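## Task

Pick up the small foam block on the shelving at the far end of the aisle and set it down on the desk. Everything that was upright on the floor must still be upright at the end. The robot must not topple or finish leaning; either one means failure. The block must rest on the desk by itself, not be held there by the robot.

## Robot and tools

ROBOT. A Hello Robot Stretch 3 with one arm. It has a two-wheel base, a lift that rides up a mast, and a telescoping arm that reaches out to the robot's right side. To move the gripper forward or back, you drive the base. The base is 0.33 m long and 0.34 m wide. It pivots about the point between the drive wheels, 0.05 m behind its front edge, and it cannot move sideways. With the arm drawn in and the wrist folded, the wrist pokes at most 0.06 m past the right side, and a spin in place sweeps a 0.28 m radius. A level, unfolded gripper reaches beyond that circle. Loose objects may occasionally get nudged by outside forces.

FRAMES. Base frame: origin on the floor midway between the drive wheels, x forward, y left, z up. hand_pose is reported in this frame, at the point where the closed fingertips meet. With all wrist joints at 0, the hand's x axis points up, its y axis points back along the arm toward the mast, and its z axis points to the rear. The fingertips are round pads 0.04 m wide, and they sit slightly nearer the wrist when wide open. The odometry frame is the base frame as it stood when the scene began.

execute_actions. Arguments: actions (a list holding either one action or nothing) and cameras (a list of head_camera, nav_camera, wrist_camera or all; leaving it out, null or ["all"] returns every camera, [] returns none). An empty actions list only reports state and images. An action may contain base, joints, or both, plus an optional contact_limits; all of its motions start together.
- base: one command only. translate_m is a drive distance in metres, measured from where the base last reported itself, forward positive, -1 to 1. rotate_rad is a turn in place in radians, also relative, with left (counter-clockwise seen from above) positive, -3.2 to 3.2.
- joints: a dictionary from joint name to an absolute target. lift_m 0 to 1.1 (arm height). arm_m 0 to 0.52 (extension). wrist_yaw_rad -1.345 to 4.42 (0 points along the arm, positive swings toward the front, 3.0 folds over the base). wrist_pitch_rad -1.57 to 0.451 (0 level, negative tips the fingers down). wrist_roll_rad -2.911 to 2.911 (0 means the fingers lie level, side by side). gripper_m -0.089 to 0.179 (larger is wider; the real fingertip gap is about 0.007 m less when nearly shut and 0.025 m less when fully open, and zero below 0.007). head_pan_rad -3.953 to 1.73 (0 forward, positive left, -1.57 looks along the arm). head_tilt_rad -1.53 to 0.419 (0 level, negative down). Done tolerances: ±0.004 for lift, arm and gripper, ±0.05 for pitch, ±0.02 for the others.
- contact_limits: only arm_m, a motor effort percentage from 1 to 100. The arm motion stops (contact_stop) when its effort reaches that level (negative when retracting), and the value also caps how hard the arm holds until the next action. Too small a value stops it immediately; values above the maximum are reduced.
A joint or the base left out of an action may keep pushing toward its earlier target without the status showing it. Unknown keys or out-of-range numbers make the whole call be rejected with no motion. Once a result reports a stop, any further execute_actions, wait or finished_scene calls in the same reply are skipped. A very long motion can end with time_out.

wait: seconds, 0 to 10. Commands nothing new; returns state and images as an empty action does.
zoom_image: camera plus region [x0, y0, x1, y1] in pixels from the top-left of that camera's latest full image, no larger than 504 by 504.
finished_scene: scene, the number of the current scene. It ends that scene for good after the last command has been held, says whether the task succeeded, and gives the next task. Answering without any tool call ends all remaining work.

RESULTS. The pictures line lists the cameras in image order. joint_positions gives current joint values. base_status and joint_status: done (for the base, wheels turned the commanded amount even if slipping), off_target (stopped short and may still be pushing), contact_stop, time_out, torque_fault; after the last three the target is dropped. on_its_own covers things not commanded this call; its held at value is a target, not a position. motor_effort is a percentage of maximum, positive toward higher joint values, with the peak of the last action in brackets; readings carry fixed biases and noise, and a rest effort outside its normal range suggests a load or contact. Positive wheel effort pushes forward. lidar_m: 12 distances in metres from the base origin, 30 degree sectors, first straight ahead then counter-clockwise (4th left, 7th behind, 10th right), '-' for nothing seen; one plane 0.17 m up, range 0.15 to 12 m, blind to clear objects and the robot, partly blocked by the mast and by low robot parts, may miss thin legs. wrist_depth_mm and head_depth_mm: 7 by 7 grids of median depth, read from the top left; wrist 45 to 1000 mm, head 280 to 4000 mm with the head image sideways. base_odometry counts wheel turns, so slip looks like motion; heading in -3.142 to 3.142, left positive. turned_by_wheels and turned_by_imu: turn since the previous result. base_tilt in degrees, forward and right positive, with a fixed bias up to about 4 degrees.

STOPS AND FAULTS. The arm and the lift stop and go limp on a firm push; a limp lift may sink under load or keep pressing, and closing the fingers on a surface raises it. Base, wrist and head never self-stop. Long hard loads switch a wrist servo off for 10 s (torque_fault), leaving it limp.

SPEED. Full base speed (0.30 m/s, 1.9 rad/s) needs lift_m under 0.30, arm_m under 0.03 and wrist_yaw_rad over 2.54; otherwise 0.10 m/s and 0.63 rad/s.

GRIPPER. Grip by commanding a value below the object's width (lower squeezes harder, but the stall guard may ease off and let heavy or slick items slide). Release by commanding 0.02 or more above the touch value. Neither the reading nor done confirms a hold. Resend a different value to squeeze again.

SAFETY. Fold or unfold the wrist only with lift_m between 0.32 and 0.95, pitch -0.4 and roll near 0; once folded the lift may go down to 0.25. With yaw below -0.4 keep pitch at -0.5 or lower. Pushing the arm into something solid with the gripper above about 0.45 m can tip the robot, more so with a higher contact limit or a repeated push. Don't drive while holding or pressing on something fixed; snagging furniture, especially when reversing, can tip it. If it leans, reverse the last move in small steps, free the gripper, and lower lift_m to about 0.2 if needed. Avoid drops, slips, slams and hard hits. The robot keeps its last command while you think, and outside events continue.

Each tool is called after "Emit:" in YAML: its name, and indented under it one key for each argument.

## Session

Emit:
execute_actions:
  actions:
    - {"joints":{"head_tilt_rad":-0.5,"head_pan_rad":-0.8}}

Scene clock: 1.00 s.
base_odometry: x=+0.000 y=+0.000 heading=+0.000 (m, m, rad; odometry frame)
turned_by_wheels: +0.000 (rad since the last result)
turned_by_imu: +0.000 (rad since the last result)
base_tilt: forward=+1.4 right=-0.5 (deg)
lidar_m: 1.56 1.51 1.34 1.35 1.66 1.33 0.86 0.93 2.39 2.41 1.73 1.08
head_depth_mm: 1684 1861 1569 1216 1896 1541 1298 / 1605 1769 1584 1162 1912 1550 1306 / 1533 1680 1589 1119 1905 1558 1309 / 1473 1596 1609 1127 1861 1563 1313 / 1407 1523 1599 1129 1746 1562 1318 / 1349 1468 1534 1133 963 1475 1323 / 1301 1402 1486 1141 932 1575 1325
base_status: not commanded
joint_positions: lift_m=+0.467 arm_m=+0.003 wrist_yaw_rad=+2.904 wrist_pitch_rad=-0.463 wrist_roll_rad=+0.013 gripper_m=+0.037 head_pan_rad=-0.793 head_tilt_rad=-0.493
joint_status: all done
motor_effort: left_wheel=-1(1) right_wheel=+0(0) lift_m=+19(20) arm_m=+0(0) wrist_yaw_rad=+0(1) wrist_pitch_rad=+4(4) wrist_roll_rad=+0(0) gripper_m=-1(1) head_pan_rad=-3(37) head_tilt_rad=-4(36) (%)
hand_pose: x=+0.0303 y=+0.0644 z=+0.4694 quat_wxyz=(+0.244, +0.707, +0.078, +0.660) (m; base frame)
wrist_depth_mm: - - - - - - - / - - - - - - - / - - - - - - - / - 978 994 972 949 941 937 / 822 832 842 838 822 798 769 / 708 687 - 692 - 674 656 / 605 608 - 618 592 579 578
pictures: head_camera (sideways: a quarter turn clockwise sets it upright), nav_camera (sideways: a quarter turn counterclockwise sets it upright), wrist_camera
Images, in order (width x height): head_camera 896x504, nav_camera 672x504, wrist_camera 644x364.

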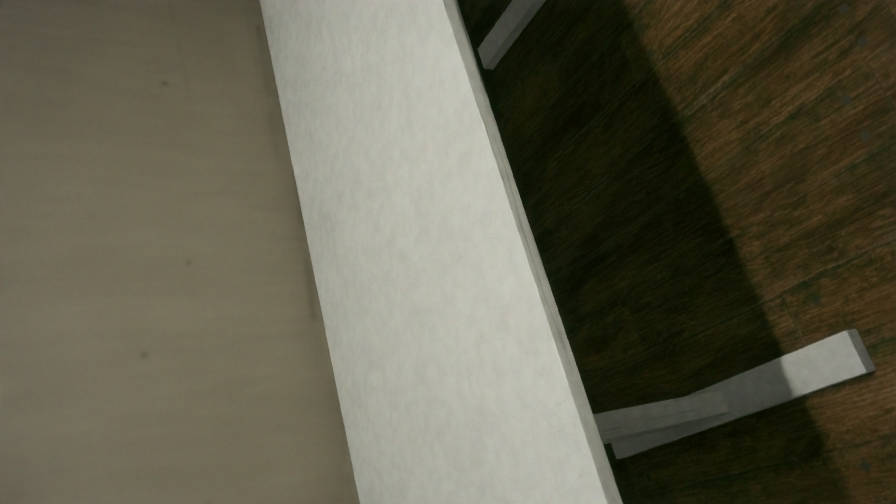

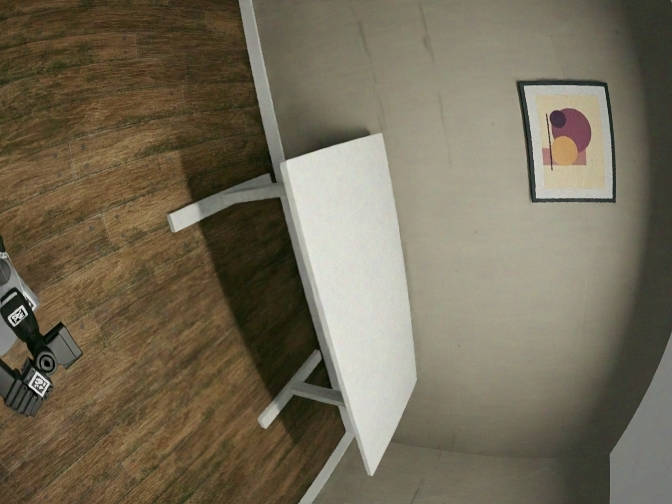

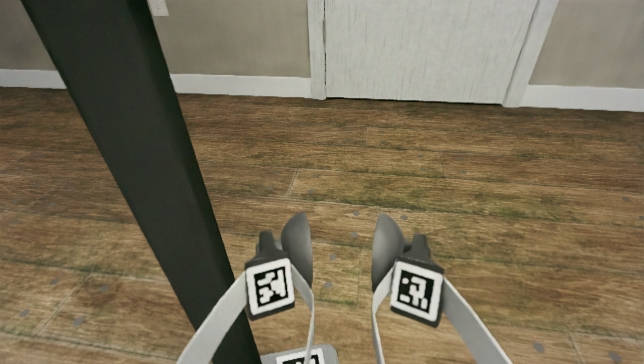

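Emit:
execute_actions:
  actions:
    - {"joints":{"head_tilt_rad":-0.5,"head_pan_rad":-2.4,"lift_m":0.28}}

Scene clock: 3.70 s.
base_odometry: x=+0.000 y=+0.000 heading=+0.000 (m, m, rad; odometry frame)
turned_by_wheels: +0.000 (rad since the last result)
turned_by_imu: +0.001 (rad since the last result)
base_tilt: forward=+1.4 right=-0.5 (deg)
lidar_m: 1.57 1.50 1.34 1.35 1.66 1.33 0.86 0.93 2.39 2.40 1.73 1.08
head_depth_mm: 2671 2907 3094 2265 1832 1418 1303 / 2512 2775 3010 2459 1893 1541 1299 / 2414 2638 2892 2473 1906 1548 1303 / 2286 2498 2722 2500 1912 1566 1317 / 2199 2363 2618 2525 1912 1562 1322 / 2099 2270 2504 2529 1922 1565 1318 / 2012 2181 2350 2429 1942 1569 1328
base_status: not commanded
joint_positions: lift_m=+0.280 arm_m=+0.003 wrist_yaw_rad=+2.904 wrist_pitch_rad=-0.464 wrist_roll_rad=+0.013 gripper_m=+0.037 head_pan_rad=-2.393 head_tilt_rad=-0.494
joint_status: all done
motor_effort: left_wheel=-1(1) right_wheel=+0(0) lift_m=+14(15) arm_m=+0(0) wrist_yaw_rad=+0(1) wrist_pitch_rad=+4(4) wrist_roll_rad=+1(0) gripper_m=-1(0) head_pan_rad=-3(39) head_tilt_rad=-4(0) (%)
hand_pose: x=+0.0302 y=+0.0642 z=+0.2827 quat_wxyz=(+0.244, +0.707, +0.078, +0.659) (m; base frame)
wrist_depth_mm: - - - - - - - / - - - - - - - / 873 - 864 845 843 818 800 / 697 669 671 670 657 650 644 / 566 552 573 574 561 535 540 / 479 491 - 467 - 460 458 / - - - - 407 402 396
pictures: head_camera (sideways: a quarter turn clockwise sets it upright), nav_camera (sideways: a quarter turn counterclockwise sets it upright), wrist_camera
Images, in order (width x height): head_camera 896x504, nav_camera 672x504, wrist_camera 644x364.

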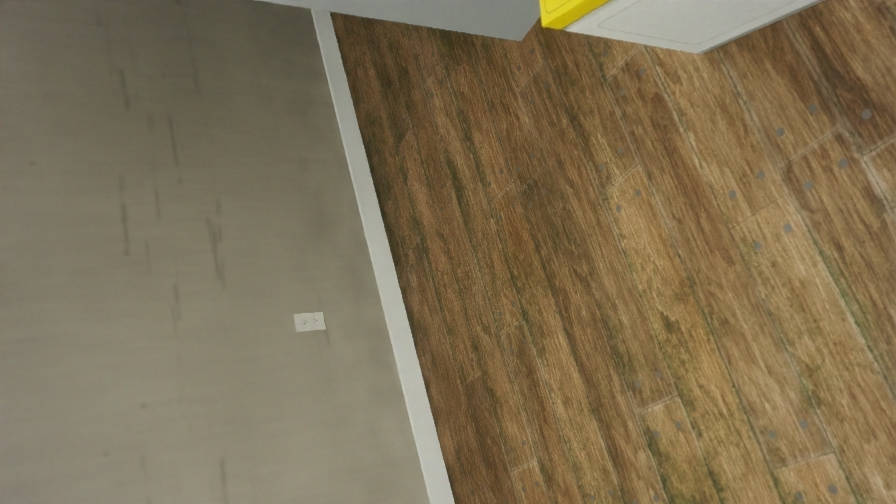

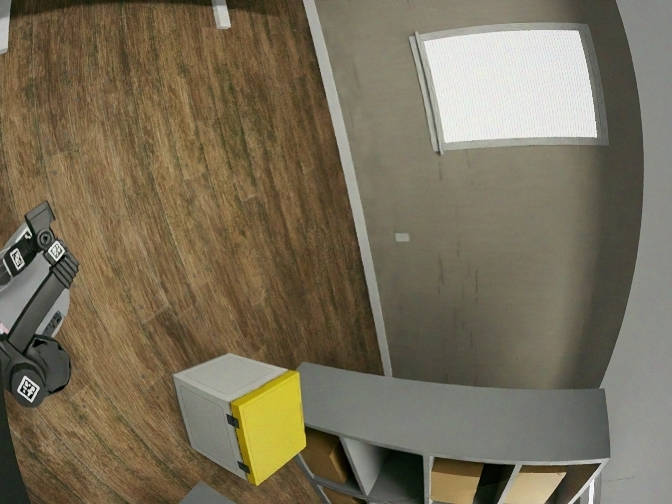

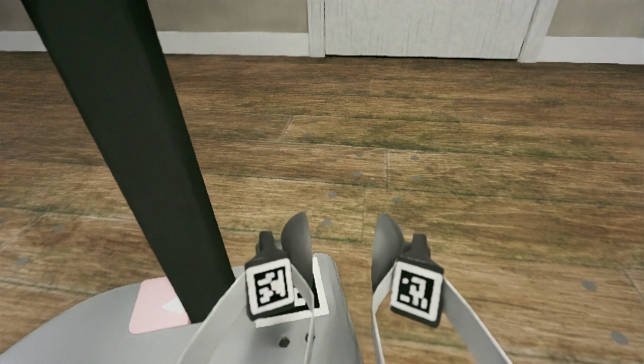

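Emit:
execute_actions:
  actions:
    - {"base":{"rotate_rad":-3.0},"joints":{"head_tilt_rad":-0.6,"head_pan_rad":0}}

Scene clock: 6.90 s.
base_odometry: x=+0.000 y=+0.000 heading=-3.000 (m, m, rad; odometry frame)
turned_by_wheels: -3.000 (rad since the last result)
turned_by_imu: -3.008 (rad since the last result)
base_tilt: forward=+1.4 right=-0.5 (deg)
lidar_m: 0.85 1.14 2.39 1.73 1.65 1.08 1.60 1.41 1.34 1.39 1.83 1.33
head_depth_mm: 2711 2921 1394 1522 1635 1430 1230 / 2790 2969 2779 2132 1707 1444 1231 / 2037 2237 2488 1404 1416 1440 1238 / 1622 2270 2099 1409 1236 1382 1245 / 1388 1533 1702 1425 1257 1425 1245 / 1392 1560 1768 1978 1606 1455 1250 / 1471 1658 2642 2173 1741 1469 1251
base_status: done
joint_positions: lift_m=+0.280 arm_m=+0.003 wrist_yaw_rad=+2.904 wrist_pitch_rad=-0.464 wrist_roll_rad=+0.013 gripper_m=+0.037 head_pan_rad=-0.007 head_tilt_rad=-0.593
joint_status: all done
motor_effort: left_wheel=+2(13) right_wheel=-1(6) lift_m=+15(15) arm_m=-1(1) wrist_yaw_rad=+0(1) wrist_pitch_rad=+4(4) wrist_roll_rad=+0(0) gripper_m=+0(1) head_pan_rad=+3(39) head_tilt_rad=-4(15) (%)
hand_pose: x=+0.0302 y=+0.0642 z=+0.2827 quat_wxyz=(+0.244, +0.707, +0.078, +0.659) (m; base frame)
wrist_depth_mm: - - - - - - - / - - - - - - - / 875 - 853 857 841 820 808 / 695 652 681 664 661 667 654 / 571 567 572 574 566 530 531 / 481 485 - 467 - 460 459 / - - - - 405 398 397
pictures: head_camera (sideways: a quarter turn clockwise sets it upright), nav_camera (sideways: a quarter turn counterclockwise sets it upright), wrist_camera
Images, in order (width x height): head_camera 896x504, nav_camera 672x504, wrist_camera 644x364.

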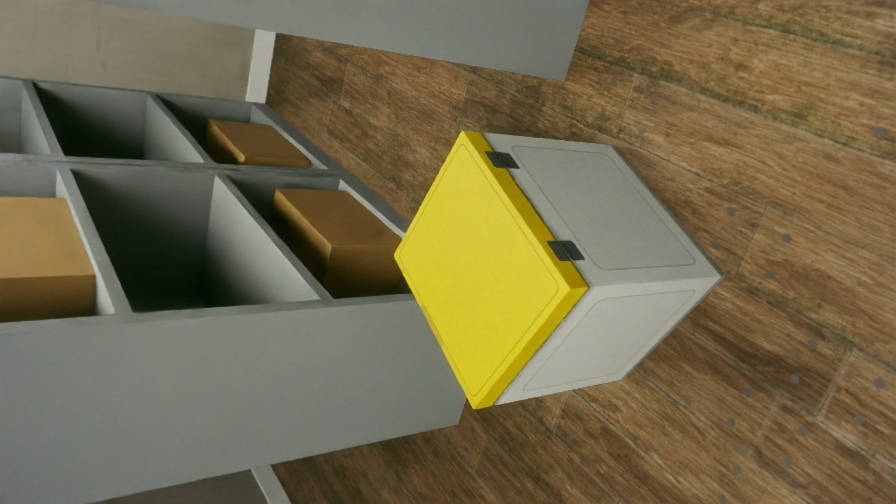

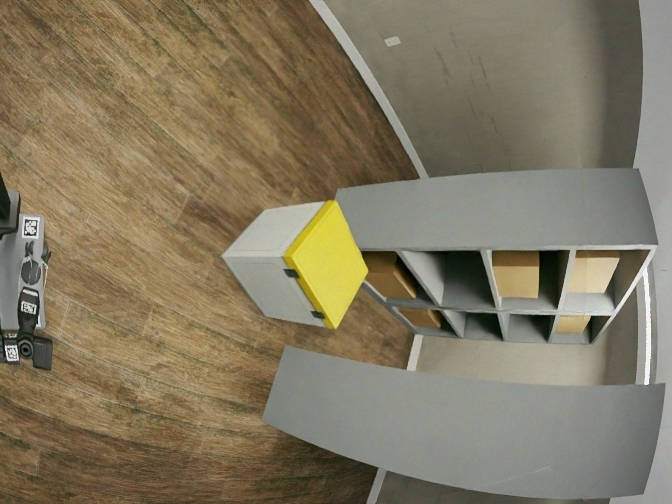

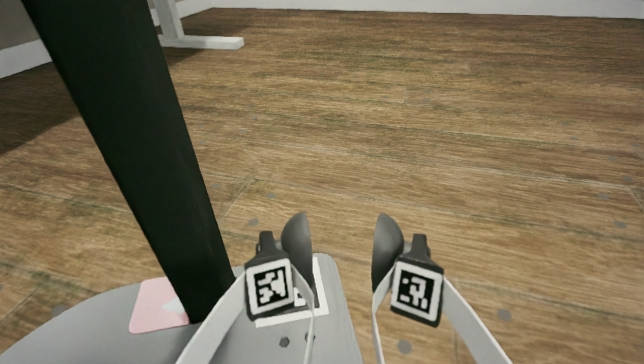

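Emit:
execute_actions:
  actions:
    - {"base":{"rotate_rad":-0.95}}
  cameras: []

Emit:
execute_actions:
  actions:
    - {"base":{"translate_m":0.75}}
  cameras: []

Emit:
execute_actions:
  actions:
    - {"base":{"rotate_rad":2.17},"joints":{"head_tilt_rad":-0.9,"head_pan_rad":-0.4}}

Scene clock: 9.27 s.
base_odometry: x=+0.000 y=+0.000 heading=+2.333 (m, m, rad; odometry frame)
turned_by_wheels: -0.950 (rad since the last result)
turned_by_imu: -0.951 (rad since the last result)
base_tilt: forward=+1.4 right=-0.4 (deg)
lidar_m: 2.00 1.11 0.86 2.45 2.42 1.74 1.61 1.08 1.63 1.38 1.34 1.43
head_depth_mm: 1637 1760 1890 1987 1701 1435 1235 / 1858 1986 2185 2115 1718 1433 1236 / 2124 2324 2544 2128 1716 1439 1236 / 2475 2745 2795 2129 1733 1438 1243 / 2855 3172 2824 2150 1725 1454 1242 / 2882 3082 2895 2152 1697 1452 1250 / 2729 2926 1405 1497 1643 1457 1248
base_status: done
joint_positions: lift_m=+0.280 arm_m=+0.003 wrist_yaw_rad=+2.904 wrist_pitch_rad=-0.464 wrist_roll_rad=+0.013 gripper_m=+0.037 head_pan_rad=-0.007 head_tilt_rad=-0.593
joint_status: not commanded
motor_effort: left_wheel=+2(12) right_wheel=-2(7) lift_m=+15(16) arm_m=-1(1) wrist_yaw_rad=+1(0) wrist_pitch_rad=+4(4) wrist_roll_rad=+0(0) gripper_m=+0(0) head_pan_rad=+3(3) head_tilt_rad=-4(5) (%)
hand_pose: x=+0.0302 y=+0.0642 z=+0.2827 quat_wxyz=(+0.244, +0.707, +0.078, +0.659) (m; base frame)
wrist_depth_mm: - - - - 869 832 - / - - - - 919 930 - / 873 - 871 839 823 816 827 / 692 657 669 662 653 646 640 / 567 562 579 568 563 541 537 / 478 486 - 466 - 459 451 / - - - - 406 399 398
pictures: none
No camera images: the call's "cameras" was empty. Leave "cameras" out to get every camera's image.

Scene clock: 13.63 s.
base_odometry: x=-0.518 y=+0.542 heading=+2.334 (m, m, rad; odometry frame)
turned_by_wheels: +0.000 (rad since the last result)
turned_by_imu: +0.003 (rad since the last result)
base_tilt: forward=+1.4 right=-0.5 (deg)
lidar_m: 1.49 0.67 0.70 0.77 0.78 2.45 1.80 2.22 1.35 1.04 1.01 1.05
head_depth_mm: 1217 1302 1406 1536 1623 1436 1234 / 1368 1484 1611 1778 1716 1440 1225 / 1567 1710 1908 2004 1726 1444 1239 / 1826 2059 2306 2156 1737 1442 1245 / 2194 2481 2676 2147 1723 1453 1244 / 2240 2439 2632 2163 1739 1462 1247 / 2147 2350 2522 2188 1745 1456 1262
base_status: done
joint_positions: lift_m=+0.280 arm_m=+0.003 wrist_yaw_rad=+2.904 wrist_pitch_rad=-0.464 wrist_roll_rad=+0.013 gripper_m=+0.037 head_pan_rad=-0.007 head_tilt_rad=-0.593
joint_status: not commanded
motor_effort: left_wheel=+2(12) right_wheel=-2(5) lift_m=+16(15) arm_m=-1(1) wrist_yaw_rad=+0(0) wrist_pitch_rad=+4(4) wrist_roll_rad=+0(0) gripper_m=+0(0) head_pan_rad=+3(3) head_tilt_rad=-3(3) (%)
hand_pose: x=+0.0302 y=+0.0641 z=+0.2826 quat_wxyz=(+0.244, +0.707, +0.078, +0.659) (m; base frame)
wrist_depth_mm: - 667 728 - 764 609 529 / - - 797 - 808 640 624 / 871 - 833 839 797 688 765 / 686 655 678 666 670 653 651 / 569 559 575 563 562 540 539 / 480 489 - 460 - 465 453 / - - - - 403 401 395
pictures: none
No camera images: the call's "cameras" was empty. Leave "cameras" out to get every camera's image.

Scene clock: 16.27 s.
base_odometry: x=-0.518 y=+0.542 heading=-1.780 (m, m, rad; odometry frame)
turned_by_wheels: +2.170 (rad since the last result)
turned_by_imu: +2.175 (rad since the last result)
base_tilt: forward=+1.5 right=-0.5 (deg)
lidar_m: 0.79 2.45 1.79 2.23 1.25 1.02 1.00 1.09 1.65 0.67 0.72 0.77
head_depth_mm: 1392 1858 1769 1567 1384 1240 1120 / 1380 1526 1204 1237 1386 1239 1121 / 2529 2029 1185 1212 1397 1241 1123 / 2567 2159 1184 1223 1384 1250 1131 / 2509 2182 1271 1337 1394 1249 1133 / 2477 2171 1845 1586 1396 1244 1133 / 2441 2175 1847 1600 1402 1254 1132
base_status: done
joint_positions: lift_m=+0.280 arm_m=+0.003 wrist_yaw_rad=+2.904 wrist_pitch_rad=-0.464 wrist_roll_rad=+0.013 gripper_m=+0.037 head_pan_rad=-0.393 head_tilt_rad=-0.889
joint_status: all done
motor_effort: left_wheel=-4(12) right_wheel=+2(9) lift_m=+15(15) arm_m=-1(2) wrist_yaw_rad=+0(1) wrist_pitch_rad=+4(4) wrist_roll_rad=+1(0) gripper_m=+0(0) head_pan_rad=-3(27) head_tilt_rad=-7(31) (%)
hand_pose: x=+0.0302 y=+0.0641 z=+0.2826 quat_wxyz=(+0.244, +0.707, +0.078, +0.659) (m; base frame)
wrist_depth_mm: - - - - - - - / - - - - - - - / 896 - 879 866 827 827 811 / 690 673 676 668 666 652 649 / 566 565 574 566 568 540 531 / 475 490 - 468 - 464 455 / - - - - 403 400 400
pictures: head_camera (sideways: a quarter turn clockwise sets it upright), nav_camera (sideways: a quarter turn counterclockwise sets it upright), wrist_camera
Images, in order (width x height): head_camera 896x504, nav_camera 672x504, wrist_camera 644x364.

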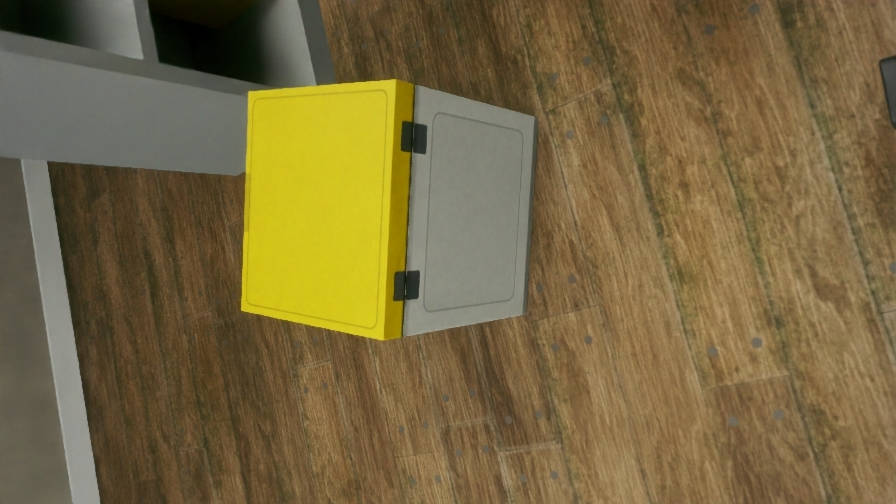

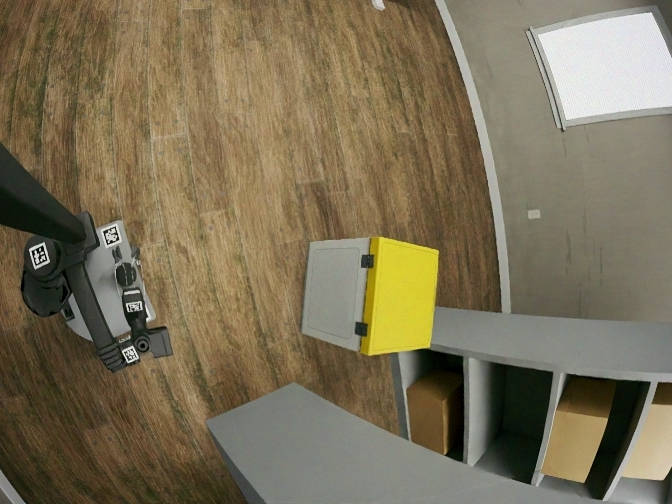

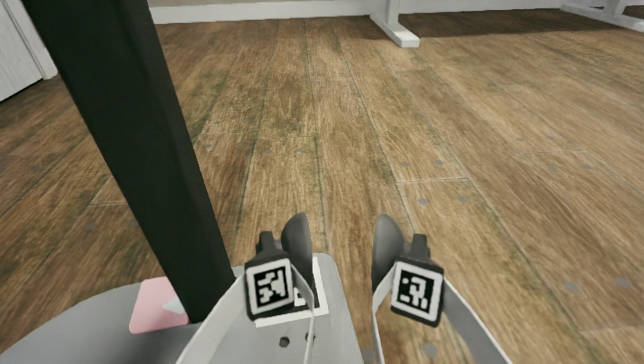

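Emit:
execute_actions:
  actions:
    - {"base":{"rotate_rad":-0.5}}
  cameras: []

Emit:
execute_actions:
  actions:
    - {"base":{"translate_m":0.45}}
  cameras: []

Emit:
execute_actions:
  actions:
    - {"base":{"rotate_rad":0.5}}
  cameras: []

Emit:
execute_actions:
  actions:
    - {"base":{"translate_m":0.55},"joints":{"head_pan_rad":-0.7}}

Scene clock: 18.20 s.
base_odometry: x=-0.518 y=+0.542 heading=-2.280 (m, m, rad; odometry frame)
turned_by_wheels: -0.500 (rad since the last result)
turned_by_imu: -0.501 (rad since the last result)
base_tilt: forward=+1.4 right=-0.5 (deg)
lidar_m: 0.77 0.80 2.45 1.80 2.22 1.23 1.01 1.01 1.10 1.70 0.67 0.73
head_depth_mm: 671 757 866 1006 1210 1234 1121 / 732 830 964 1141 1335 1243 1126 / 843 939 1110 1319 1386 1248 1132 / 1656 1819 1823 1569 1391 1245 1130 / 1566 1830 1781 1358 1393 1258 1131 / 1571 1536 1195 1149 1360 1252 1138 / 1252 1581 1195 1097 1334 1253 1137
base_status: done
joint_positions: lift_m=+0.280 arm_m=+0.003 wrist_yaw_rad=+2.904 wrist_pitch_rad=-0.464 wrist_roll_rad=+0.013 gripper_m=+0.037 head_pan_rad=-0.393 head_tilt_rad=-0.889
joint_status: not commanded
motor_effort: left_wheel=+2(11) right_wheel=-1(5) lift_m=+15(15) arm_m=-1(1) wrist_yaw_rad=+0(1) wrist_pitch_rad=+4(4) wrist_roll_rad=+0(0) gripper_m=+0(0) head_pan_rad=-3(3) head_tilt_rad=-6(6) (%)
hand_pose: x=+0.0302 y=+0.0641 z=+0.2826 quat_wxyz=(+0.244, +0.707, +0.078, +0.659) (m; base frame)
wrist_depth_mm: - - - - - - - / - - - - - - - / 892 - 850 842 836 815 813 / 697 657 668 662 664 649 641 / 568 561 571 573 571 541 534 / 475 484 - 469 - 459 460 / - - - - 401 398 397
pictures: none
No camera images: the call's "cameras" was empty. Leave "cameras" out to get every camera's image.

Scene clock: 21.43 s.
base_odometry: x=-0.811 y=+0.201 heading=-2.280 (m, m, rad; odometry frame)
turned_by_wheels: +0.000 (rad since the last result)
turned_by_imu: +0.002 (rad since the last result)
base_tilt: forward=+1.4 right=-0.4 (deg)
lidar_m: 0.32 0.33 2.54 2.31 2.40 1.75 1.44 1.43 1.56 0.50 0.50 0.33
head_depth_mm: 1439 1761 1805 1567 978 1120 1118 / 1484 1565 1740 1574 1390 1222 1121 / 1538 1369 1588 1577 1380 1243 1120 / 1494 1271 1616 1550 922 984 1130 / 1417 1265 1240 1033 904 857 1118 / 851 995 1271 1530 910 839 1099 / 931 1178 1728 1596 913 817 1078
base_status: done
joint_positions: lift_m=+0.280 arm_m=+0.003 wrist_yaw_rad=+2.904 wrist_pitch_rad=-0.465 wrist_roll_rad=+0.013 gripper_m=+0.037 head_pan_rad=-0.393 head_tilt_rad=-0.889
joint_status: not commanded
motor_effort: left_wheel=+2(13) right_wheel=-2(5) lift_m=+15(15) arm_m=-1(2) wrist_yaw_rad=+1(0) wrist_pitch_rad=+4(4) wrist_roll_rad=+0(0) gripper_m=+0(0) head_pan_rad=-3(3) head_tilt_rad=-6(6) (%)
hand_pose: x=+0.0302 y=+0.0641 z=+0.2826 quat_wxyz=(+0.244, +0.707, +0.079, +0.659) (m; base frame)
wrist_depth_mm: - - - - - - 299 / - - - - - - 303 / 883 - 862 837 841 807 313 / 680 656 662 663 651 627 318 / 560 554 573 576 559 464 324 / 477 491 - 471 - 447 338 / - - - - 401 401 345
pictures: none
No camera images: the call's "cameras" was empty. Leave "cameras" out to get every camera's image.

Scene clock: 23.07 s.
base_odometry: x=-0.811 y=+0.201 heading=-1.780 (m, m, rad; odometry frame)
turned_by_wheels: +0.500 (rad since the last result)
turned_by_imu: +0.502 (rad since the last result)
base_tilt: forward=+1.5 right=-0.5 (deg)
lidar_m: 0.33 2.52 2.32 1.91 1.78 1.44 1.43 1.54 0.50 0.50 0.34 0.32
head_depth_mm: 853 963 1130 1508 1381 1218 1118 / 1030 1131 1253 1025 902 871 1127 / 2301 2039 1727 1026 903 895 1119 / 2253 2151 1828 1025 908 922 1127 / 2200 2164 1823 1027 909 953 1128 / 2151 2177 1835 1583 1347 1210 1135 / 2092 2180 1840 1588 1408 1250 1138
base_status: done
joint_positions: lift_m=+0.280 arm_m=+0.003 wrist_yaw_rad=+2.904 wrist_pitch_rad=-0.465 wrist_roll_rad=+0.013 gripper_m=+0.037 head_pan_rad=-0.393 head_tilt_rad=-0.889
joint_status: not commanded
motor_effort: left_wheel=-4(12) right_wheel=+2(6) lift_m=+15(15) arm_m=-2(2) wrist_yaw_rad=+1(0) wrist_pitch_rad=+4(4) wrist_roll_rad=+1(0) gripper_m=+0(0) head_pan_rad=-3(3) head_tilt_rad=-5(6) (%)
hand_pose: x=+0.0302 y=+0.0641 z=+0.2826 quat_wxyz=(+0.244, +0.707, +0.079, +0.659) (m; base frame)
wrist_depth_mm: - - - - - - - / - - - - - - - / 894 - 872 851 826 809 814 / 699 665 674 657 658 650 642 / 567 565 576 567 574 538 531 / 478 488 - 463 - 459 454 / - - - - 403 403 396
pictures: none
No camera images: the call's "cameras" was empty. Leave "cameras" out to get every camera's image.

Scene clock: 26.57 s.
base_odometry: x=-0.925 y=-0.337 heading=-1.780 (m, m, rad; odometry frame)
turned_by_wheels: +0.000 (rad since the last result)
turned_by_imu: -0.011 (rad since the last result)
base_tilt: forward=+1.5 right=-0.6 (deg)
lidar_m: 0.15 1.91 2.00 1.89 2.50 2.00 1.97 0.72 0.69 0.20 0.15 -
head_depth_mm: 657 731 825 950 1067 804 924 / 735 827 944 1109 898 805 759 / 2078 2085 1728 1396 905 807 760 / 2002 2142 1807 1579 905 809 757 / 1872 2067 1824 1585 909 810 754 / 1746 2004 1828 1598 1389 1233 1137 / 1660 1886 1831 1591 1399 1256 1132
base_status: done
joint_positions: lift_m=+0.280 arm_m=+0.003 wrist_yaw_rad=+2.894 wrist_pitch_rad=-0.466 wrist_roll_rad=+0.013 gripper_m=+0.037 head_pan_rad=-0.694 head_tilt_rad=-0.892
joint_status: all done
motor_effort: left_wheel=-3(21) right_wheel=+7(30) lift_m=+15(15) arm_m=+0(2) wrist_yaw_rad=+6(26) wrist_pitch_rad=+4(5) wrist_roll_rad=+0(0) gripper_m=-1(1) head_pan_rad=-3(23) head_tilt_rad=-5(6) (%)
hand_pose: x=+0.0322 y=+0.0636 z=+0.2823 quat_wxyz=(+0.248, +0.707, +0.076, +0.658) (m; base frame)
wrist_depth_mm: - - - - - - - / - - - - - - - / 893 - 847 840 832 809 811 / 678 - 671 664 667 644 643 / 564 556 576 560 561 538 532 / 481 491 - 466 - 459 457 / - - - - 404 399 384
pictures: head_camera (sideways: a quarter turn clockwise sets it upright), nav_camera (sideways: a quarter turn counterclockwise sets it upright), wrist_camera
Images, in order (width x height): head_camera 896x504, nav_camera 672x504, wrist_camera 644x364.

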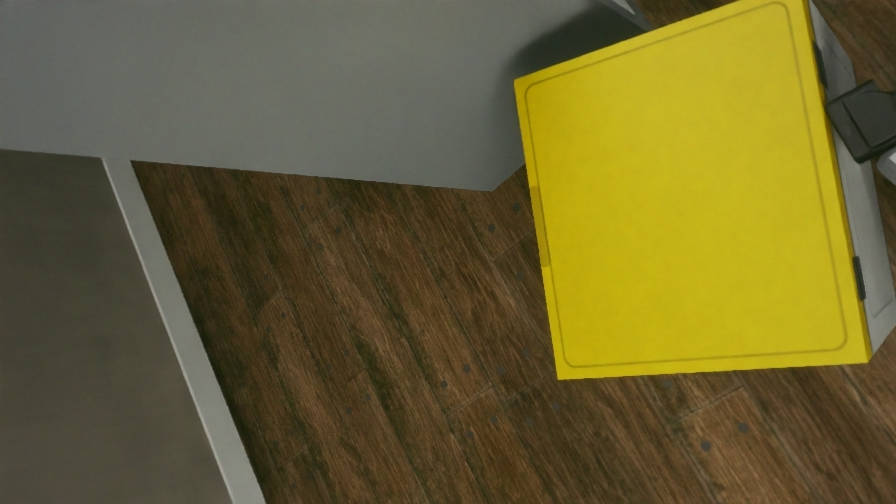

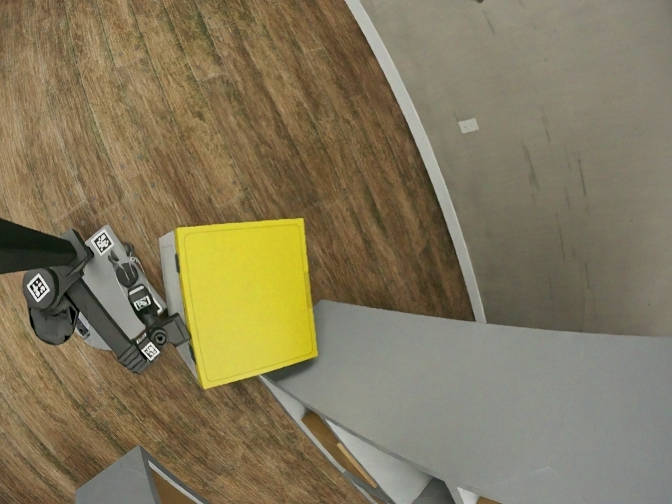

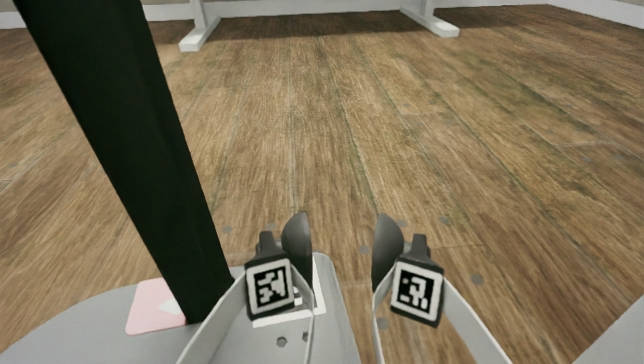

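Emit:
execute_actions:
  actions:
    - {"base":{"translate_m":-0.4}}
  cameras: []

Emit:
execute_actions:
  actions:
    - {"base":{"rotate_rad":-0.6}}
  cameras: []

Emit:
execute_actions:
  actions:
    - {"base":{"translate_m":0.3}}
  cameras: []

Emit:
execute_actions:
  actions:
    - {"base":{"rotate_rad":0.6},"joints":{"head_pan_rad":-0.3}}

Scene clock: 30.17 s.
base_odometry: x=-0.842 y=+0.054 heading=-1.780 (m, m, rad; odometry frame)
turned_by_wheels: +0.000 (rad since the last result)
turned_by_imu: +0.000 (rad since the last result)
base_tilt: forward=+1.4 right=-0.5 (deg)
lidar_m: 0.50 2.34 2.22 1.89 1.99 1.59 1.57 0.66 0.52 0.52 0.80 0.48
head_depth_mm: 1430 1253 1375 1532 1379 1232 1120 / 1332 1253 1421 1508 1383 1240 1137 / 754 877 1060 1389 1391 1239 1118 / 872 1022 1216 1088 1032 1228 1128 / 1027 1273 1745 1028 961 1228 1128 / 2169 2170 1823 1034 953 1214 1136 / 2063 2179 1828 1032 946 1216 1132
base_status: done
joint_positions: lift_m=+0.280 arm_m=+0.003 wrist_yaw_rad=+2.903 wrist_pitch_rad=-0.466 wrist_roll_rad=+0.013 gripper_m=+0.037 head_pan_rad=-0.694 head_tilt_rad=-0.892
joint_status: not commanded
motor_effort: left_wheel=-1(12) right_wheel=+0(4) lift_m=+15(16) arm_m=+0(0) wrist_yaw_rad=+1(7) wrist_pitch_rad=+4(4) wrist_roll_rad=+0(0) gripper_m=-1(0) head_pan_rad=-2(3) head_tilt_rad=-4(5) (%)
hand_pose: x=+0.0304 y=+0.0640 z=+0.2823 quat_wxyz=(+0.245, +0.707, +0.079, +0.659) (m; base frame)
wrist_depth_mm: - - - - - - - / - - - - - - - / 877 - 856 842 824 797 813 / 691 654 678 676 656 654 646 / 564 561 574 568 561 536 536 / 474 495 - 469 - 455 454 / - - - - 406 403 397
pictures: none
No camera images: the call's "cameras" was empty. Leave "cameras" out to get every camera's image.

Scene clock: 31.63 s.
base_odometry: x=-0.842 y=+0.054 heading=-2.380 (m, m, rad; odometry frame)
turned_by_wheels: -0.600 (rad since the last result)
turned_by_imu: -0.601 (rad since the last result)
base_tilt: forward=+1.4 right=-0.5 (deg)
lidar_m: 0.48 0.49 2.28 2.22 2.40 2.16 1.62 1.57 1.65 0.53 0.52 1.09
head_depth_mm: 2170 2123 1752 754 913 1189 1121 / 2248 2130 1789 1559 1346 1215 1136 / 2150 2097 1815 1574 1387 1245 1127 / 1511 1761 1788 1578 1388 1243 1124 / 1434 1470 1578 1556 1393 1252 1128 / 1462 1276 1414 1519 1392 1219 1132 / 1468 1274 1104 1244 1348 1017 1137
base_status: done
joint_positions: lift_m=+0.280 arm_m=+0.003 wrist_yaw_rad=+2.903 wrist_pitch_rad=-0.466 wrist_roll_rad=+0.013 gripper_m=+0.037 head_pan_rad=-0.694 head_tilt_rad=-0.892
joint_status: not commanded
motor_effort: left_wheel=+2(10) right_wheel=-2(6) lift_m=+15(15) arm_m=+1(0) wrist_yaw_rad=+1(1) wrist_pitch_rad=+4(4) wrist_roll_rad=+0(0) gripper_m=-1(0) head_pan_rad=-3(3) head_tilt_rad=-5(4) (%)
hand_pose: x=+0.0304 y=+0.0640 z=+0.2823 quat_wxyz=(+0.245, +0.707, +0.079, +0.659) (m; base frame)
wrist_depth_mm: - - - - - - - / - - - - - - 446 / 905 - 872 838 809 820 465 / 691 661 674 663 649 641 472 / 561 562 575 569 561 536 491 / 486 492 - 468 - 457 452 / - - - - 402 400 400
pictures: none
No camera images: the call's "cameras" was empty. Leave "cameras" out to get every camera's image.

Scene clock: 34.47 s.
base_odometry: x=-1.059 y=-0.153 heading=-2.380 (m, m, rad; odometry frame)
turned_by_wheels: +0.000 (rad since the last result)
turned_by_imu: +0.002 (rad since the last result)
base_tilt: forward=+1.4 right=-0.5 (deg)
lidar_m: 0.18 0.19 0.25 2.23 2.06 2.52 1.89 1.84 0.52 0.46 1.23 0.19
head_depth_mm: 2035 2140 1788 1560 1385 1235 1120 / 1734 2017 1803 1570 1382 1239 1138 / 1229 1407 1691 1562 1374 1244 1121 / 1254 1256 1239 1432 1391 1245 1126 / 684 1267 1070 1255 1332 1245 837 / 609 1239 1068 810 1013 827 736 / 611 527 601 781 1024 818 735
base_status: done
joint_positions: lift_m=+0.280 arm_m=+0.003 wrist_yaw_rad=+2.903 wrist_pitch_rad=-0.466 wrist_roll_rad=+0.013 gripper_m=+0.037 head_pan_rad=-0.694 head_tilt_rad=-0.892
joint_status: not commanded
motor_effort: left_wheel=+2(12) right_wheel=-2(5) lift_m=+17(15) arm_m=+0(0) wrist_yaw_rad=+1(1) wrist_pitch_rad=+4(4) wrist_roll_rad=+1(0) gripper_m=+0(0) head_pan_rad=-2(2) head_tilt_rad=-5(5) (%)
hand_pose: x=+0.0304 y=+0.0640 z=+0.2823 quat_wxyz=(+0.245, +0.707, +0.079, +0.659) (m; base frame)
wrist_depth_mm: - - - - 341 224 166 / - - - - 358 232 171 / 881 - 841 854 377 241 175 / 684 659 685 663 401 250 180 / 568 567 570 564 379 258 186 / 478 488 - 466 - 267 190 / - - - - 396 264 195
pictures: none
No camera images: the call's "cameras" was empty. Leave "cameras" out to get every camera's image.

Scene clock: 35.97 s.
base_odometry: x=-1.059 y=-0.153 heading=-1.780 (m, m, rad; odometry frame)
turned_by_wheels: +0.600 (rad since the last result)
turned_by_imu: +0.602 (rad since the last result)
base_tilt: forward=+1.4 right=-0.6 (deg)
lidar_m: 0.19 0.27 2.23 2.05 2.33 1.86 1.84 0.48 0.46 0.98 0.19 0.18
head_depth_mm: 737 786 841 907 987 1179 1121 / 1913 2074 1697 1210 930 1209 1104 / 1871 2059 1817 1575 903 809 839 / 1826 2044 1803 1583 905 811 977 / 1792 2030 1814 1577 910 811 1081 / 1754 2005 1834 1589 908 814 1104 / 1725 1987 1852 1580 1410 856 1136
base_status: done
joint_positions: lift_m=+0.280 arm_m=+0.003 wrist_yaw_rad=+2.903 wrist_pitch_rad=-0.466 wrist_roll_rad=+0.013 gripper_m=+0.037 head_pan_rad=-0.307 head_tilt_rad=-0.892
joint_status: all done
motor_effort: left_wheel=-4(12) right_wheel=+2(8) lift_m=+15(15) arm_m=+0(0) wrist_yaw_rad=+1(1) wrist_pitch_rad=+4(4) wrist_roll_rad=+0(0) gripper_m=+0(1) head_pan_rad=+3(27) head_tilt_rad=-4(4) (%)
hand_pose: x=+0.0304 y=+0.0640 z=+0.2823 quat_wxyz=(+0.245, +0.707, +0.079, +0.659) (m; base frame)
wrist_depth_mm: - - - - - - - / - - - - - - - / 905 - 857 834 817 835 739 / 691 657 673 671 659 651 311 / 564 564 571 564 562 538 290 / 479 492 - 469 - 449 275 / - - - - 404 393 260
pictures: head_camera (sideways: a quarter turn clockwise sets it upright), nav_camera (sideways: a quarter turn counterclockwise sets it upright), wrist_camera
Images, in order (width x height): head_camera 896x504, nav_camera 672x504, wrist_camera 644x364.

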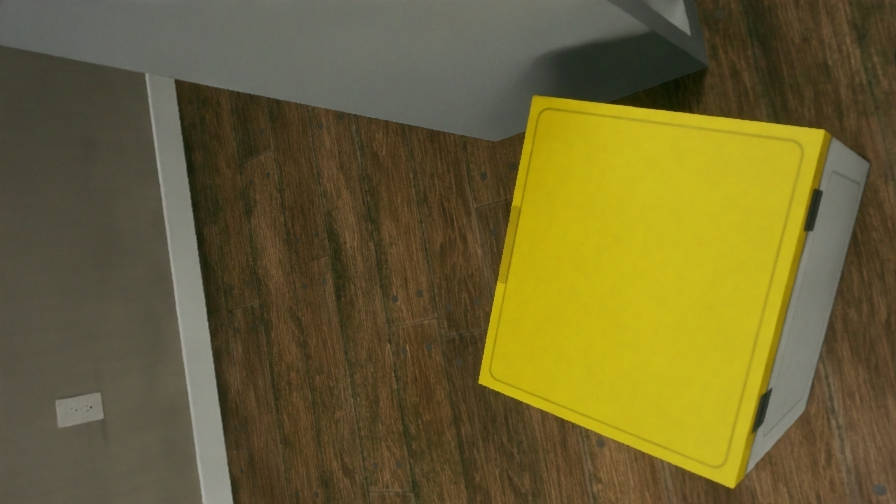

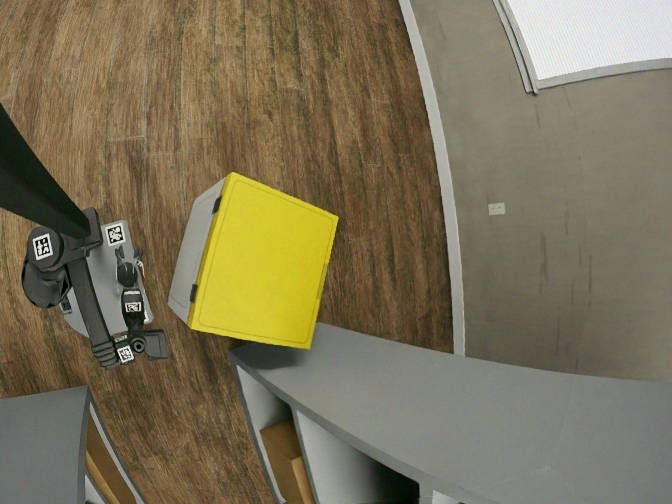

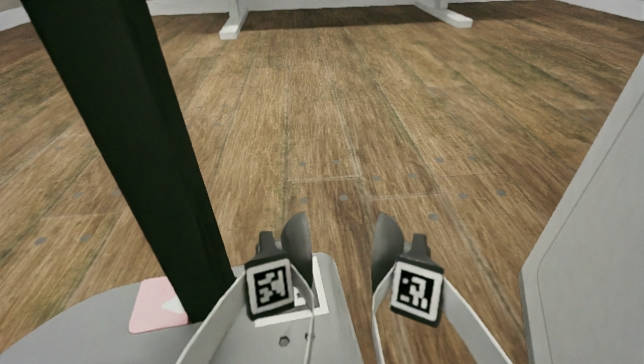

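Emit:
execute_actions:
  actions:
    - {"base":{"translate_m":0.25}}
  cameras: []

Emit:
execute_actions:
  actions:
    - {"base":{"translate_m":-0.15}}
  cameras: []

Emit:
execute_actions:
  actions:
    - {"base":{"rotate_rad":-1.5},"joints":{"head_pan_rad":0,"head_tilt_rad":-0.4}}

Scene clock: 39.23 s.
base_odometry: x=-1.111 y=-0.398 heading=-1.780 (m, m, rad; odometry frame)
turned_by_wheels: +0.000 (rad since the last result)
turned_by_imu: -0.006 (rad since the last result)
base_tilt: forward=+1.4 right=-0.6 (deg)
lidar_m: - - 0.15 2.08 2.67 2.11 2.08 0.66 0.86 0.18 0.15 -
head_depth_mm: 1693 1965 1801 1515 1048 1135 1092 / 1655 1947 1806 1575 1358 806 729 / 1616 1897 1804 1580 906 810 730 / 1586 1847 1814 1586 1391 813 731 / 1561 1807 1820 1579 1397 810 732 / 1530 1758 1818 1593 1398 812 737 / 1496 1716 1834 1590 1396 1253 1131
base_status: done
joint_positions: lift_m=+0.280 arm_m=+0.003 wrist_yaw_rad=+2.902 wrist_pitch_rad=-0.467 wrist_roll_rad=+0.013 gripper_m=+0.037 head_pan_rad=-0.306 head_tilt_rad=-0.893
joint_status: not commanded
motor_effort: left_wheel=-2(29) right_wheel=+12(30) lift_m=+15(16) arm_m=+0(0) wrist_yaw_rad=+1(8) wrist_pitch_rad=+4(5) wrist_roll_rad=+0(0) gripper_m=+0(0) head_pan_rad=+3(3) head_tilt_rad=-4(5) (%)
hand_pose: x=+0.0305 y=+0.0639 z=+0.2821 quat_wxyz=(+0.245, +0.707, +0.079, +0.659) (m; base frame)
wrist_depth_mm: - - - - - 125 82 / - - - - - 126 83 / 895 - 853 845 743 126 83 / 689 650 673 662 260 127 84 / 559 562 573 568 228 127 84 / 479 491 - 465 - 128 84 / - - - - 272 120 84
pictures: none
No camera images: the call's "cameras" was empty. Leave "cameras" out to get every camera's image.

Scene clock: 41.30 s.
base_odometry: x=-1.080 y=-0.251 heading=-1.780 (m, m, rad; odometry frame)
turned_by_wheels: +0.000 (rad since the last result)
turned_by_imu: +0.000 (rad since the last result)
base_tilt: forward=+1.3 right=-0.5 (deg)
lidar_m: 0.23 0.25 2.17 2.06 2.45 1.96 1.93 0.53 0.62 0.80 0.28 0.23
head_depth_mm: 1818 825 857 932 1004 1126 1118 / 1806 2047 1798 1484 1310 866 1104 / 1773 2012 1806 1573 903 818 1095 / 1737 1984 1820 1578 905 808 1081 / 1699 1957 1826 1591 906 809 1083 / 1662 1933 1834 1577 911 815 1092 / 1636 1875 1833 1583 1377 1210 1120
base_status: done
joint_positions: lift_m=+0.280 arm_m=+0.003 wrist_yaw_rad=+2.903 wrist_pitch_rad=-0.467 wrist_roll_rad=+0.013 gripper_m=+0.037 head_pan_rad=-0.306 head_tilt_rad=-0.893
joint_status: not commanded
motor_effort: left_wheel=-1(12) right_wheel=+0(6) lift_m=+15(16) arm_m=+0(0) wrist_yaw_rad=+1(2) wrist_pitch_rad=+5(5) wrist_roll_rad=+0(1) gripper_m=+0(0) head_pan_rad=+2(2) head_tilt_rad=-5(4) (%)
hand_pose: x=+0.0304 y=+0.0639 z=+0.2821 quat_wxyz=(+0.245, +0.707, +0.079, +0.659) (m; base frame)
wrist_depth_mm: - - - - - - - / - - - - - - 256 / 892 - 850 856 826 822 256 / 689 654 667 664 668 656 257 / 575 565 563 567 566 522 259 / 483 491 - 468 - 398 260 / - - - - 403 372 261
pictures: none
No camera images: the call's "cameras" was empty. Leave "cameras" out to get every camera's image.

Scene clock: 43.40 s.
base_odometry: x=-1.080 y=-0.251 heading=+3.003 (m, m, rad; odometry frame)
turned_by_wheels: -1.500 (rad since the last result)
turned_by_imu: -1.501 (rad since the last result)
base_tilt: forward=+1.4 right=-0.5 (deg)
lidar_m: 0.80 0.27 0.23 0.23 0.26 2.18 2.06 2.35 1.95 1.94 0.54 0.68
head_depth_mm: 1844 1987 2128 2267 2053 1665 1377 / 1892 2024 2173 2368 2129 1676 1383 / 1902 2032 2211 2394 2124 1671 1385 / 1407 1962 2124 1454 1551 1588 1381 / 1095 925 939 1397 1278 1067 1167 / 1110 710 688 696 1245 1006 830 / 1134 610 648 685 546 531 580
base_status: done
joint_positions: lift_m=+0.280 arm_m=+0.003 wrist_yaw_rad=+2.903 wrist_pitch_rad=-0.467 wrist_roll_rad=+0.013 gripper_m=+0.037 head_pan_rad=-0.007 head_tilt_rad=-0.408
joint_status: all done
motor_effort: left_wheel=+3(14) right_wheel=-2(5) lift_m=+15(16) arm_m=+0(0) wrist_yaw_rad=+1(0) wrist_pitch_rad=+5(5) wrist_roll_rad=+0(0) gripper_m=-1(0) head_pan_rad=+3(24) head_tilt_rad=+4(35) (%)
hand_pose: x=+0.0304 y=+0.0639 z=+0.2821 quat_wxyz=(+0.245, +0.707, +0.079, +0.659) (m; base frame)
wrist_depth_mm: - 250 249 245 241 237 375 / - - 274 271 264 260 409 / 892 - 305 300 293 290 434 / 689 658 346 339 330 334 437 / 563 555 383 384 370 504 445 / 476 494 - 436 - 454 458 / - - - - 404 400 398
pictures: head_camera (sideways: a quarter turn clockwise sets it upright), nav_camera (sideways: a quarter turn counterclockwise sets it upright), wrist_camera
Images, in order (width x height): head_camera 896x504, nav_camera 672x504, wrist_camera 644x364.

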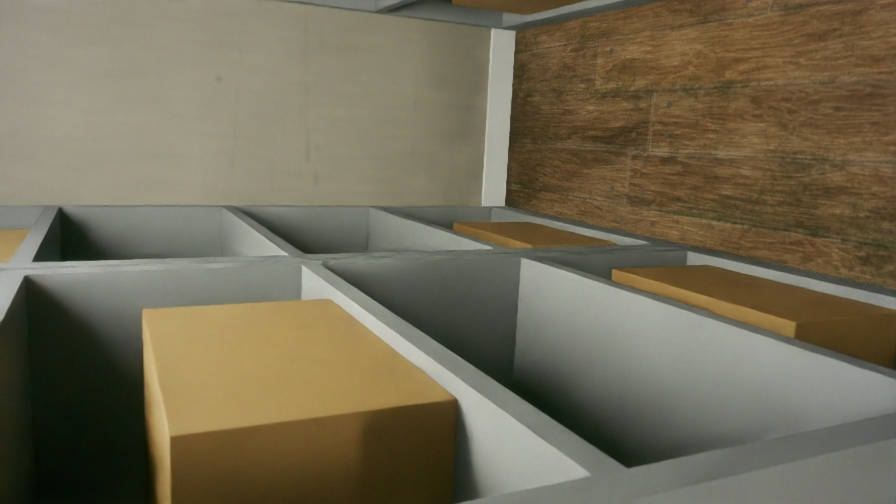

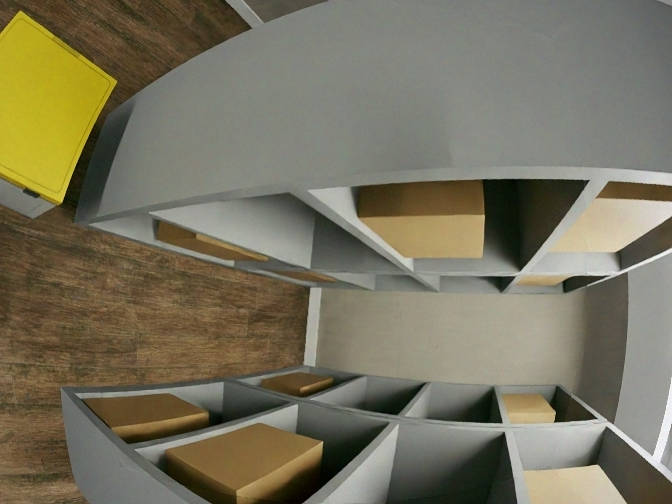

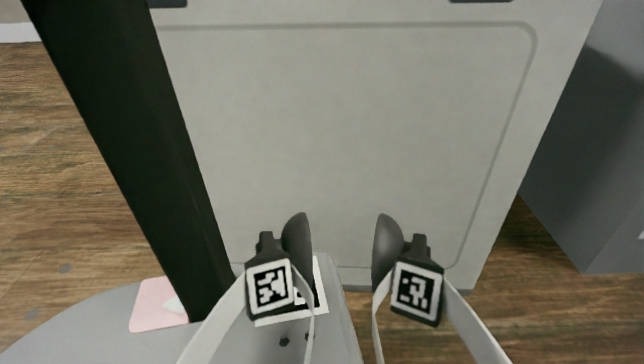

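Emit:
execute_actions:
  actions:
    - {"base":{"rotate_rad":-0.35}}
  cameras: []

Emit:
execute_actions:
  actions:
    - {"base":{"translate_m":0.45}}

Scene clock: 45.07 s.
base_odometry: x=-1.080 y=-0.251 heading=+2.653 (m, m, rad; odometry frame)
turned_by_wheels: -0.350 (rad since the last result)
turned_by_imu: -0.350 (rad since the last result)
base_tilt: forward=+1.4 right=-0.5 (deg)
lidar_m: 0.91 0.46 0.24 0.23 0.23 0.30 2.18 2.06 2.13 1.94 0.68 0.53
head_depth_mm: 1137 1220 1103 959 883 895 965 / 1120 1203 1208 1389 1114 1208 1235 / 1157 1229 1329 1436 1590 1622 1388 / 1919 2029 2236 2366 2074 1690 1393 / 1912 2056 2255 2393 2140 1678 1397 / 1891 2018 2160 2347 2167 1702 1389 / 1844 1949 2128 1984 1503 1472 1299
base_status: done
joint_positions: lift_m=+0.280 arm_m=+0.003 wrist_yaw_rad=+2.903 wrist_pitch_rad=-0.467 wrist_roll_rad=+0.013 gripper_m=+0.037 head_pan_rad=-0.007 head_tilt_rad=-0.408
joint_status: not commanded
motor_effort: left_wheel=+2(10) right_wheel=-2(7) lift_m=+15(16) arm_m=+0(0) wrist_yaw_rad=+0(2) wrist_pitch_rad=+4(5) wrist_roll_rad=+0(0) gripper_m=+0(0) head_pan_rad=+3(3) head_tilt_rad=+4(5) (%)
hand_pose: x=+0.0304 y=+0.0639 z=+0.2821 quat_wxyz=(+0.245, +0.707, +0.079, +0.659) (m; base frame)
wrist_depth_mm: - 225 237 256 279 432 606 / 223 - 259 283 312 444 653 / 245 - 286 315 351 497 646 / 268 284 320 353 412 557 608 / 299 315 358 406 541 545 536 / 452 349 - 462 - 464 460 / - - - - 402 400 399
pictures: none
No camera images: the call's "cameras" was empty. Leave "cameras" out to get every camera's image.

Scene clock: 48.30 s.
base_odometry: x=-1.477 y=-0.040 heading=+2.653 (m, m, rad; odometry frame)
turned_by_wheels: +0.000 (rad since the last result)
turned_by_imu: +0.002 (rad since the last result)
base_tilt: forward=+1.5 right=-0.5 (deg)
lidar_m: 0.87 0.60 0.46 0.32 0.32 0.37 2.62 2.48 2.06 0.29 0.31 0.37
head_depth_mm: 722 777 846 702 1016 910 738 / 715 769 831 859 990 1025 1212 / 1459 1632 1232 1651 1275 1475 1317 / 1523 1642 1772 1872 1986 1682 1393 / 1525 1645 1748 1906 2060 1695 1384 / 1512 1612 1730 1880 2009 1696 1396 / 1483 1589 1705 1849 1953 1665 1394
base_status: done
joint_positions: lift_m=+0.280 arm_m=+0.003 wrist_yaw_rad=+2.903 wrist_pitch_rad=-0.467 wrist_roll_rad=+0.013 gripper_m=+0.037 head_pan_rad=-0.007 head_tilt_rad=-0.407
joint_status: not commanded
motor_effort: left_wheel=+2(12) right_wheel=-1(5) lift_m=+16(15) arm_m=+0(0) wrist_yaw_rad=+0(1) wrist_pitch_rad=+5(5) wrist_roll_rad=+0(0) gripper_m=+0(0) head_pan_rad=+3(3) head_tilt_rad=+4(4) (%)
hand_pose: x=+0.0304 y=+0.0639 z=+0.2821 quat_wxyz=(+0.245, +0.707, +0.079, +0.659) (m; base frame)
wrist_depth_mm: - 309 736 800 480 469 537 / 432 - 790 827 514 531 626 / 440 - 656 680 571 598 692 / 426 572 522 542 575 619 626 / 403 544 487 532 555 535 535 / 396 486 - 463 - 457 459 / - - - - 406 400 394
pictures: head_camera (sideways: a quarter turn clockwise sets it upright), nav_camera (sideways: a quarter turn counterclockwise sets it upright), wrist_camera
Images, in order (width x height): head_camera 896x504, nav_camera 672x504, wrist_camera 644x364.

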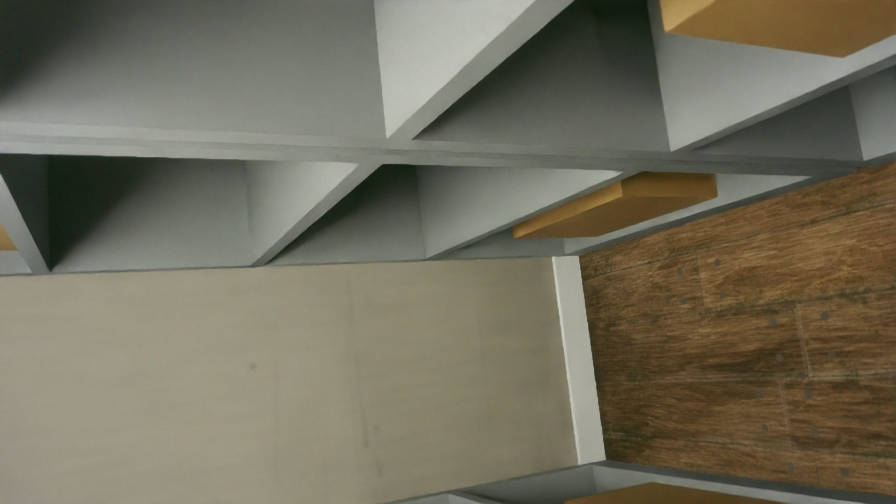

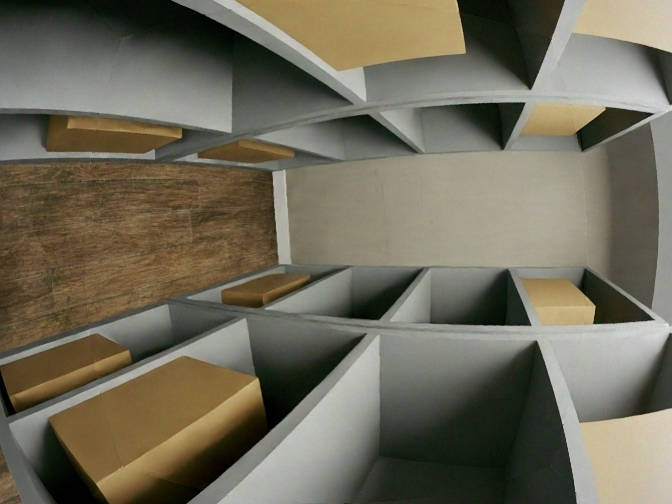

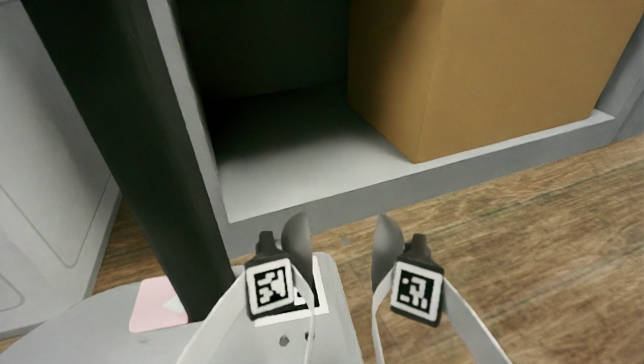

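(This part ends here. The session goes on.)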